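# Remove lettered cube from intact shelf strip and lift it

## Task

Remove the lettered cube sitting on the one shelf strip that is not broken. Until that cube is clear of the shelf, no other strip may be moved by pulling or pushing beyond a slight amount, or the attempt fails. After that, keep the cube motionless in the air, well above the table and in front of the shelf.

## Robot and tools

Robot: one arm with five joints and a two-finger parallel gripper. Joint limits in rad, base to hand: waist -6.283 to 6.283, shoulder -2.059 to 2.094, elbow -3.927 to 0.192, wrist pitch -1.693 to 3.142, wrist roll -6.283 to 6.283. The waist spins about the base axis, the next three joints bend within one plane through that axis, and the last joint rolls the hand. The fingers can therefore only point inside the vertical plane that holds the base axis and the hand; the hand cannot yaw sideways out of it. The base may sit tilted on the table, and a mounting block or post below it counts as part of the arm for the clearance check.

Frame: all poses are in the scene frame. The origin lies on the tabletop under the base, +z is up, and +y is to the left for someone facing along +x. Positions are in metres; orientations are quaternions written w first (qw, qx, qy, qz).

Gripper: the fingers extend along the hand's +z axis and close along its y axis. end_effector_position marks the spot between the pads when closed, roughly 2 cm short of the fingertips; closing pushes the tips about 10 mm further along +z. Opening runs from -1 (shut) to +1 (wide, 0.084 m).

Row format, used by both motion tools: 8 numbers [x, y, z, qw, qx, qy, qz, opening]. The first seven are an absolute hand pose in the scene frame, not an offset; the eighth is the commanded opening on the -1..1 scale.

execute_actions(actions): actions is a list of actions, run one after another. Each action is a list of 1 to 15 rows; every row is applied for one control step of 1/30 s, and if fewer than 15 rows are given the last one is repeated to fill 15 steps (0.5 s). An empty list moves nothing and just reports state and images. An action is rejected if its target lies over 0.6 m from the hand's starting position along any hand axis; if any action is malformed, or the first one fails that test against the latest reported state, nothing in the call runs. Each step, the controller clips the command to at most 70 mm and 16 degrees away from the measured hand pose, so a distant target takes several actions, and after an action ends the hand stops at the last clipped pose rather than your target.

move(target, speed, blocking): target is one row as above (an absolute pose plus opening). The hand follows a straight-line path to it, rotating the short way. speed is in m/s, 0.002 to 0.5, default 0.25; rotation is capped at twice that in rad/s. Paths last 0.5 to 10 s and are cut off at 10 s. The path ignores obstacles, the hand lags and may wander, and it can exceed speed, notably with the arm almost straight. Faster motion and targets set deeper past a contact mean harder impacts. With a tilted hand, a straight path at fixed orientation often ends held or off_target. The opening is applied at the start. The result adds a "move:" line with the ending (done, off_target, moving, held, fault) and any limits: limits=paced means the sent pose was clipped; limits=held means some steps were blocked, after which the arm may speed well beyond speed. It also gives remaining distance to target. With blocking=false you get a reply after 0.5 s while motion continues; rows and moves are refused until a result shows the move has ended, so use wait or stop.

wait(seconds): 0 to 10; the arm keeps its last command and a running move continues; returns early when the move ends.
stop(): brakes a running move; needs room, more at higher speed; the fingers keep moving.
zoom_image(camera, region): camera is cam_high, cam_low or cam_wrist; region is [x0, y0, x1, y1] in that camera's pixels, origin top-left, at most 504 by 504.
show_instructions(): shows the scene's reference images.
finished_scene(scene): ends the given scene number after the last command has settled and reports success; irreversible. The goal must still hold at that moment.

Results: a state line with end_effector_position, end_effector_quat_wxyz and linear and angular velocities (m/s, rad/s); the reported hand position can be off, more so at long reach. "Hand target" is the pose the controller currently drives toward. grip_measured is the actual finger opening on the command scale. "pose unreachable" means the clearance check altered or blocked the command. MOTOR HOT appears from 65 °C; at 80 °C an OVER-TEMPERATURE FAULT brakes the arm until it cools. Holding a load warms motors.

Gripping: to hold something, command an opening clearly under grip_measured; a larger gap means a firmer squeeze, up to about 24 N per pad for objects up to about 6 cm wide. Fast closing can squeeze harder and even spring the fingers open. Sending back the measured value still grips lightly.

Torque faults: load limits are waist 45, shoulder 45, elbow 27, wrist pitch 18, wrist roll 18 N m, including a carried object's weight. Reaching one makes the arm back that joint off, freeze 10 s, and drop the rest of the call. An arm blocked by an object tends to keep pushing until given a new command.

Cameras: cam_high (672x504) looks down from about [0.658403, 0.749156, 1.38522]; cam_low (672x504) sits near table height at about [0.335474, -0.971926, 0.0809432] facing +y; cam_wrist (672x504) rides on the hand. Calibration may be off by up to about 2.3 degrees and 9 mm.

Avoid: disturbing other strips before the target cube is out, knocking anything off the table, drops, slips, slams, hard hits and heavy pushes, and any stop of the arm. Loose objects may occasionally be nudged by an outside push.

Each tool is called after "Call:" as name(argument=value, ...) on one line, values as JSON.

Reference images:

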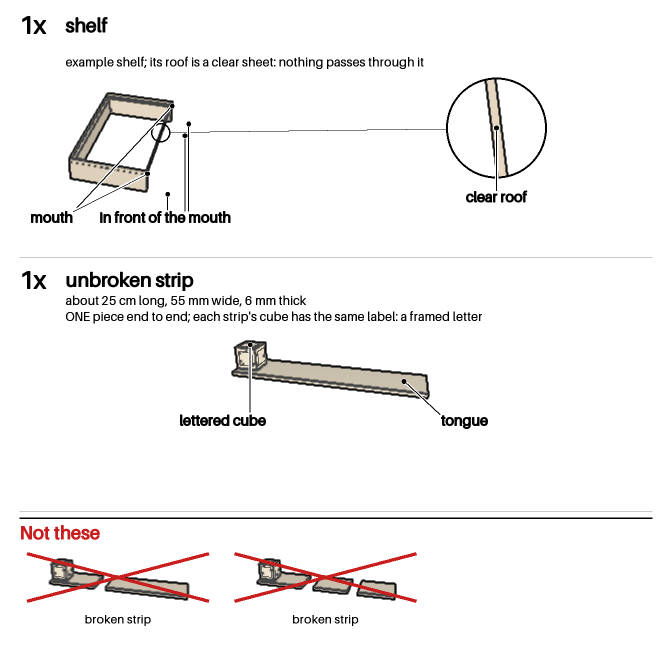

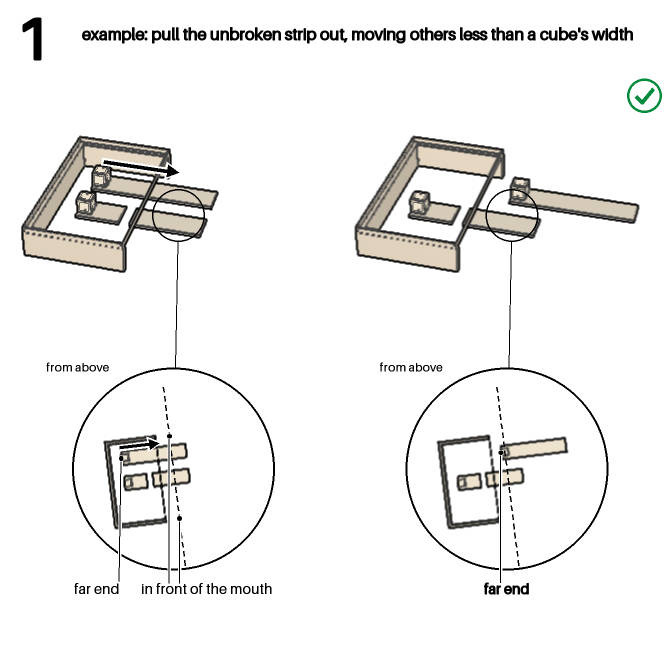

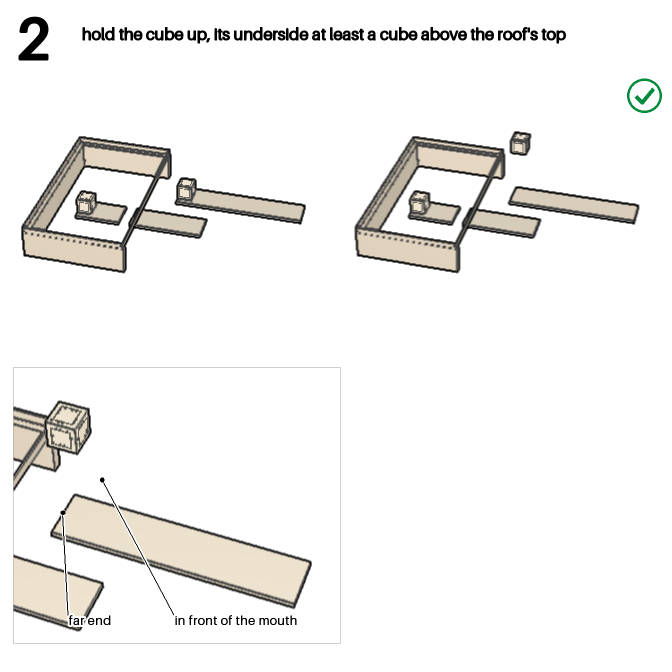

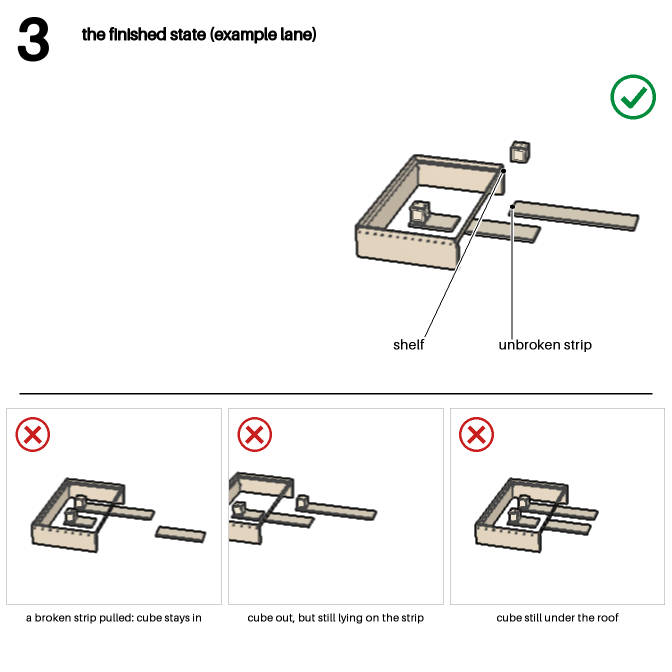

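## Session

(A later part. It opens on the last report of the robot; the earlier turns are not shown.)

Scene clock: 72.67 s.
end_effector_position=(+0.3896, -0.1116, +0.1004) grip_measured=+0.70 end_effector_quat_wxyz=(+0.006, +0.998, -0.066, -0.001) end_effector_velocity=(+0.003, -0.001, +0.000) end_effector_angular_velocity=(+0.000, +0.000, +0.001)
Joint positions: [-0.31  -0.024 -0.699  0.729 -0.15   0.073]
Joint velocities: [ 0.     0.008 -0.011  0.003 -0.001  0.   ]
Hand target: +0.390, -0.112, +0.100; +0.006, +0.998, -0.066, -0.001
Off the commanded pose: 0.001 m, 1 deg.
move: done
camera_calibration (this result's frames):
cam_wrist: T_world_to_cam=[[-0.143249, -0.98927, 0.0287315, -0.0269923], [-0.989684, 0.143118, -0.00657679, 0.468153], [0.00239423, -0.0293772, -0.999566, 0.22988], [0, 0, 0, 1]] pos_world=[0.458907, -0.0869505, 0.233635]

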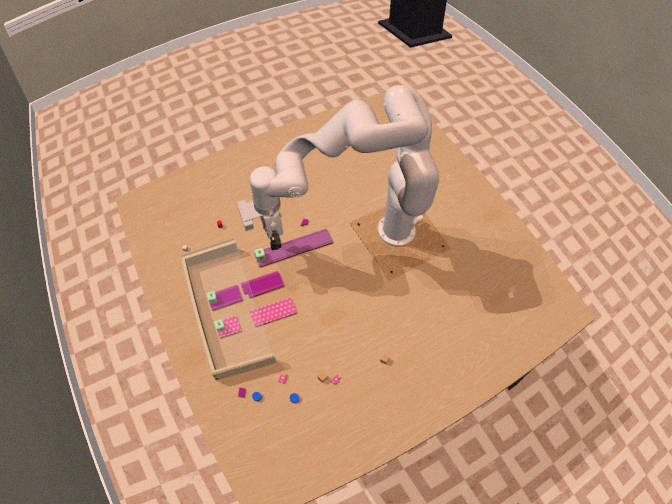

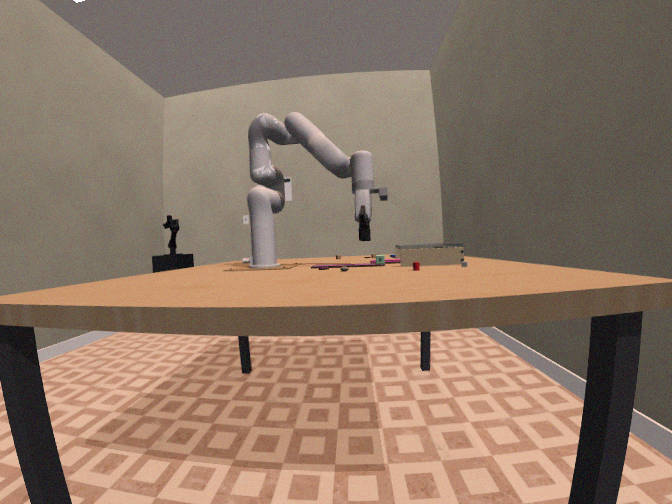

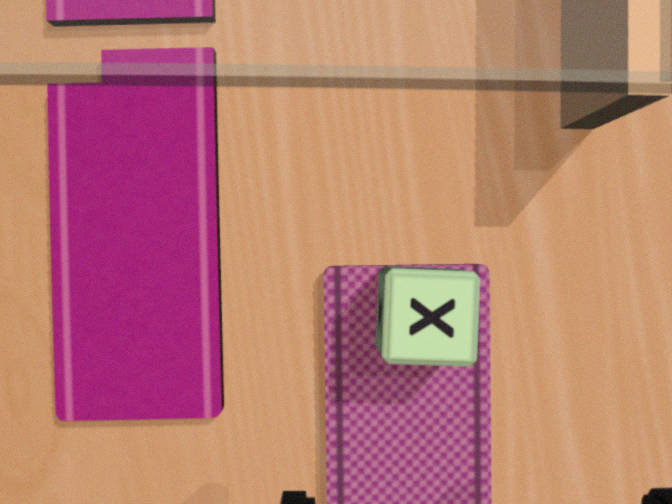

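Call:
move(target=[0.436,-0.117,0.075,0,0.998,-0.066,0,0.4])

Call:
move(target=[0.436,-0.117,0.03,0,0.998,-0.066,0,0.4], speed=0.08)

Call:
execute_actions(actions=[[[0.436,-0.117,0.03,0,0.998,-0.066,0,-0.2]],[[0.436,-0.117,0.03,0,0.998,-0.066,0,-0.7]]])

Call:
move(target=[0.43,-0.116,0.18,0,0.998,-0.066,0,-0.7], speed=0.2)

Scene clock: 82.97 s.
end_effector_position=(+0.4360, -0.1169, +0.0754) grip_measured=+0.39 end_effector_quat_wxyz=(+0.006, +0.998, -0.066, -0.001) end_effector_velocity=(+0.001, -0.000, -0.001) end_effector_angular_velocity=(+0.001, +0.002, +0.000)
Joint positions: [-0.293  0.169 -0.853  0.689 -0.132  0.061]
Joint velocities: [ 0.     0.005 -0.005  0.001  0.     0.   ]
Hand target: +0.436, -0.117, +0.075; +0.006, +0.998, -0.066, -0.001
Off the commanded pose: 0.000 m, 1 deg.
move: done
camera_calibration (this result's frames):
cam_wrist: T_world_to_cam=[[-0.143232, -0.989267, 0.0289064, -0.0249461], [-0.989685, 0.143082, -0.00717073, 0.514693], [0.00295776, -0.0296353, -0.999556, 0.204283], [0, 0, 0, 1]] pos_world=[0.505206, -0.0922679, 0.208604]

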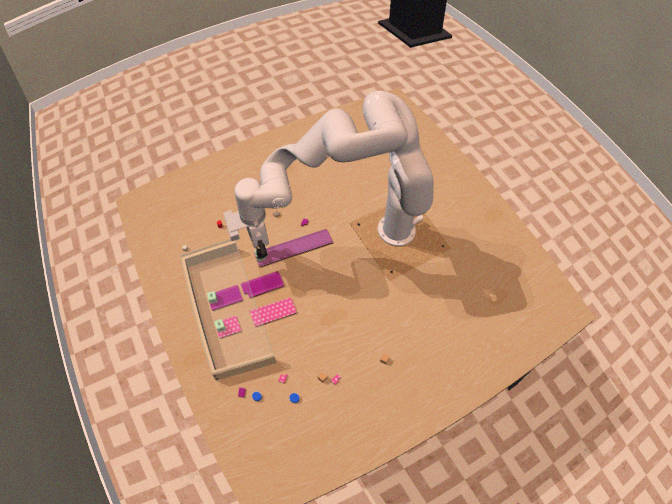

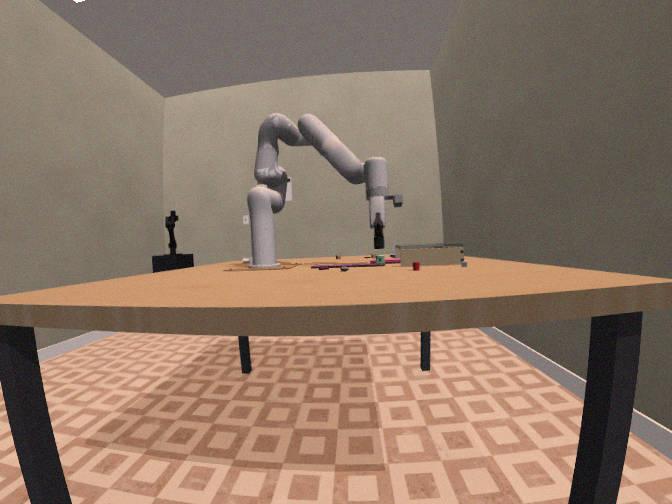

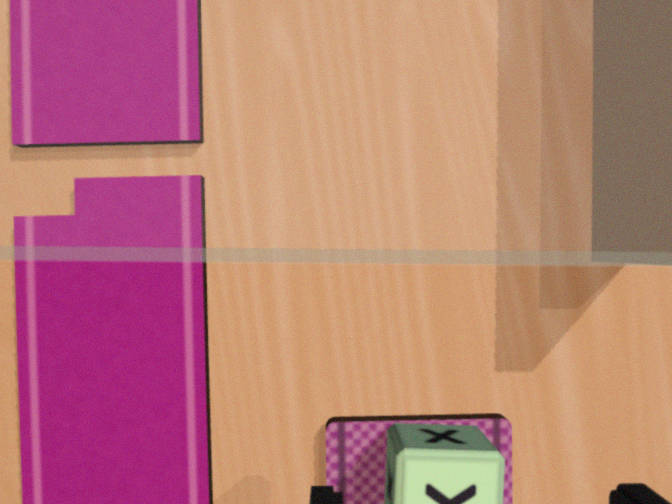

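Scene clock: 83.90 s.
end_effector_position=(+0.4363, -0.1171, +0.0304) grip_measured=+0.39 end_effector_quat_wxyz=(+0.006, +0.998, -0.066, -0.001) end_effector_velocity=(+0.000, -0.000, -0.001) end_effector_angular_velocity=(-0.000, -0.001, +0.001)
Joint positions: [-0.292  0.278 -0.838  0.565 -0.131  0.061]
Joint velocities: [-0.     0.004 -0.    -0.005 -0.001 -0.   ]
Hand target: +0.436, -0.117, +0.030; +0.006, +0.998, -0.066, -0.001
Off the commanded pose: 0.001 m, 1 deg.
move: done
camera_calibration (this result's frames):
cam_wrist: T_world_to_cam=[[-0.14319, -0.989272, 0.028949, -0.0237761], [-0.98969, 0.143032, -0.00748089, 0.514721], [0.00326, -0.0297217, -0.999553, 0.1592], [0, 0, 0, 1]] pos_world=[0.50549, -0.0924109, 0.163668]

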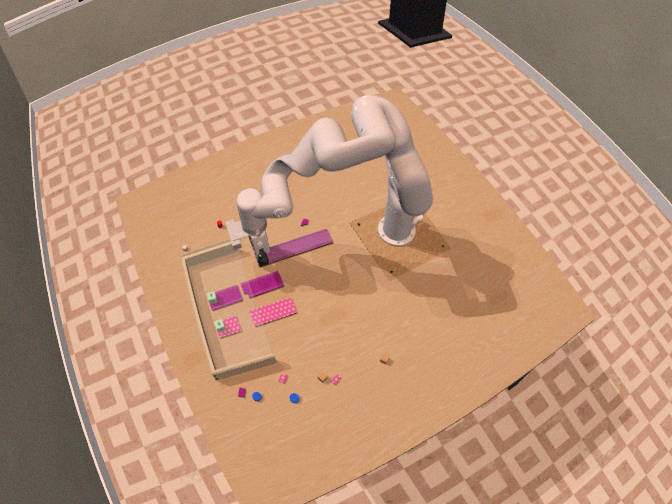

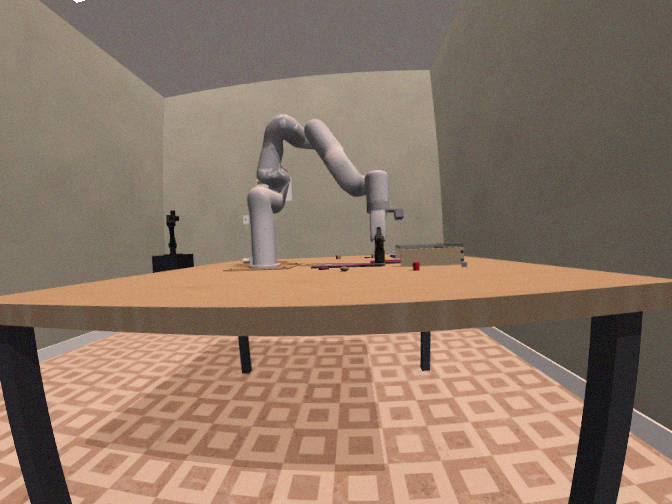

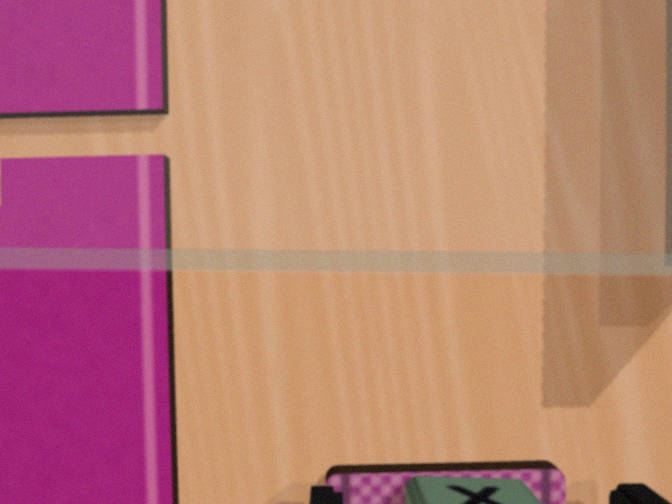

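Scene clock: 84.90 s.
end_effector_position=(+0.4360, -0.1170, +0.0300) grip_measured=-0.36 end_effector_quat_wxyz=(+0.006, +0.998, -0.066, -0.001) end_effector_velocity=(+0.000, -0.000, +0.000) end_effector_angular_velocity=(-0.000, -0.001, -0.001)
Joint positions: [-0.292  0.278 -0.837  0.564 -0.131  0.028]
Joint velocities: [-0.    -0.001  0.    -0.001  0.001 -0.   ]
Hand target: +0.436, -0.117, +0.030; +0.006, +0.998, -0.066, -0.001
Off the commanded pose: 0.000 m, 1 deg.
camera_calibration (this result's frames):
cam_wrist: T_world_to_cam=[[-0.14319, -0.989274, 0.0288717, -0.0237297], [-0.989692, 0.143051, -0.00683491, 0.514376], [0.00263148, -0.0295527, -0.99956, 0.159098], [0, 0, 0, 1]] pos_world=[0.505257, -0.0923553, 0.163229]

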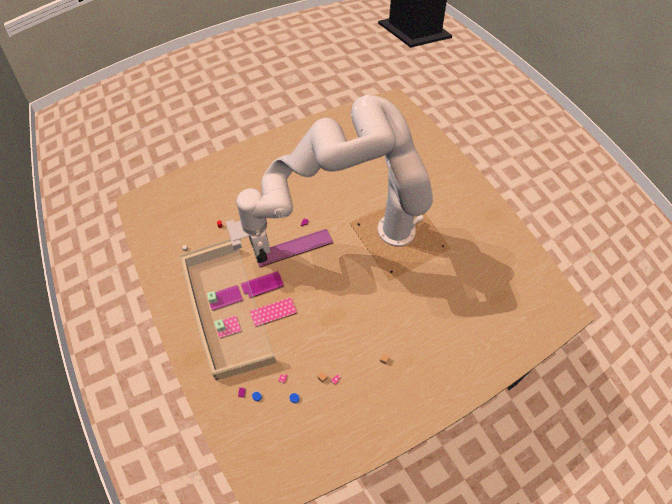

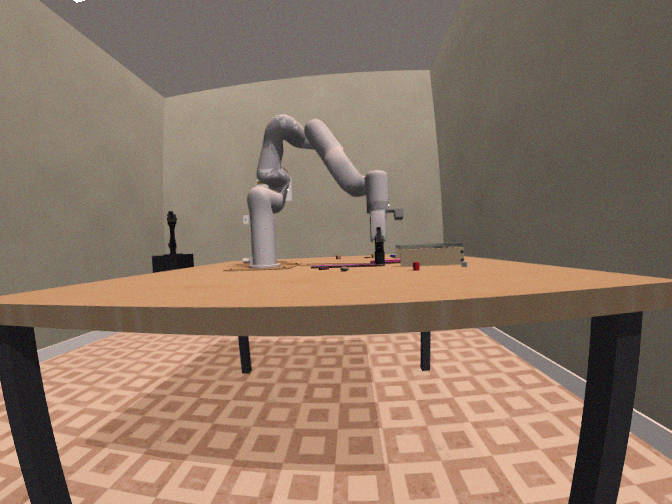

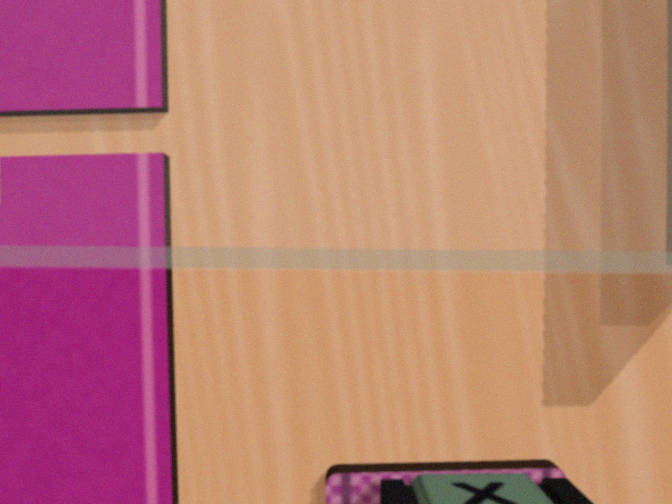

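Scene clock: 86.10 s.
end_effector_position=(+0.4293, -0.1158, +0.1791) grip_measured=-0.36 end_effector_quat_wxyz=(+0.006, +0.998, -0.066, -0.002) end_effector_velocity=(+0.002, -0.000, +0.006) end_effector_angular_velocity=(-0.002, -0.008, +0.001)
Joint positions: [-0.297 -0.033 -0.944  0.984 -0.136  0.028]
Joint velocities: [ 0.    -0.008 -0.008  0.008 -0.001  0.   ]
Hand target: +0.430, -0.116, +0.180; +0.006, +0.998, -0.066, -0.001
Off the commanded pose: 0.001 m, 1 deg.
move: done
camera_calibration (this result's frames):
cam_wrist: T_world_to_cam=[[-0.143166, -0.989284, 0.0286374, -0.0278007], [-0.989698, 0.143075, -0.00520098, 0.508298], [0.00104794, -0.029087, -0.999576, 0.308872], [0, 0, 0, 1]] pos_world=[0.498758, -0.0912435, 0.312181]

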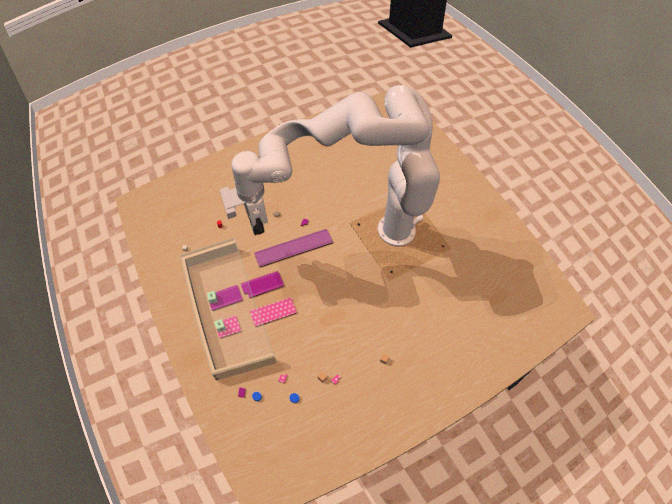

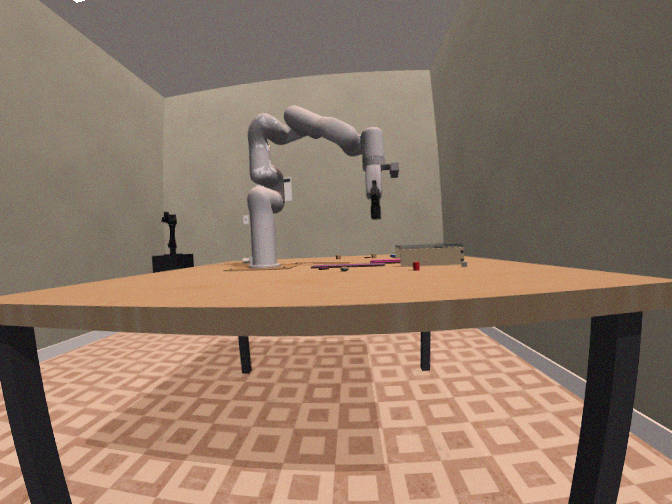

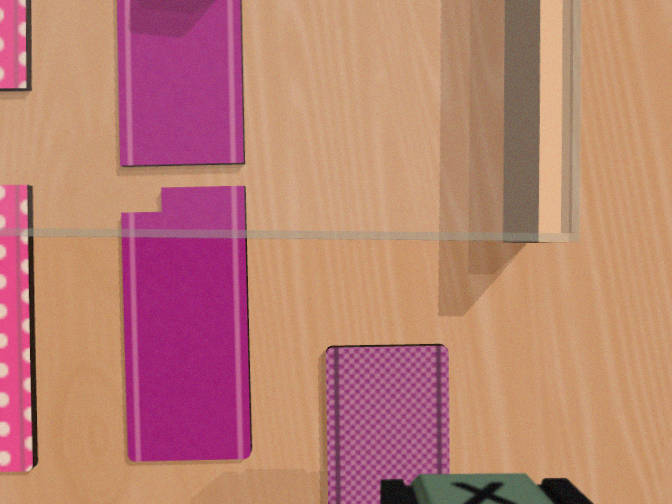

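Call:
finished_scene(scene=1)

The scene is finished: the task was done.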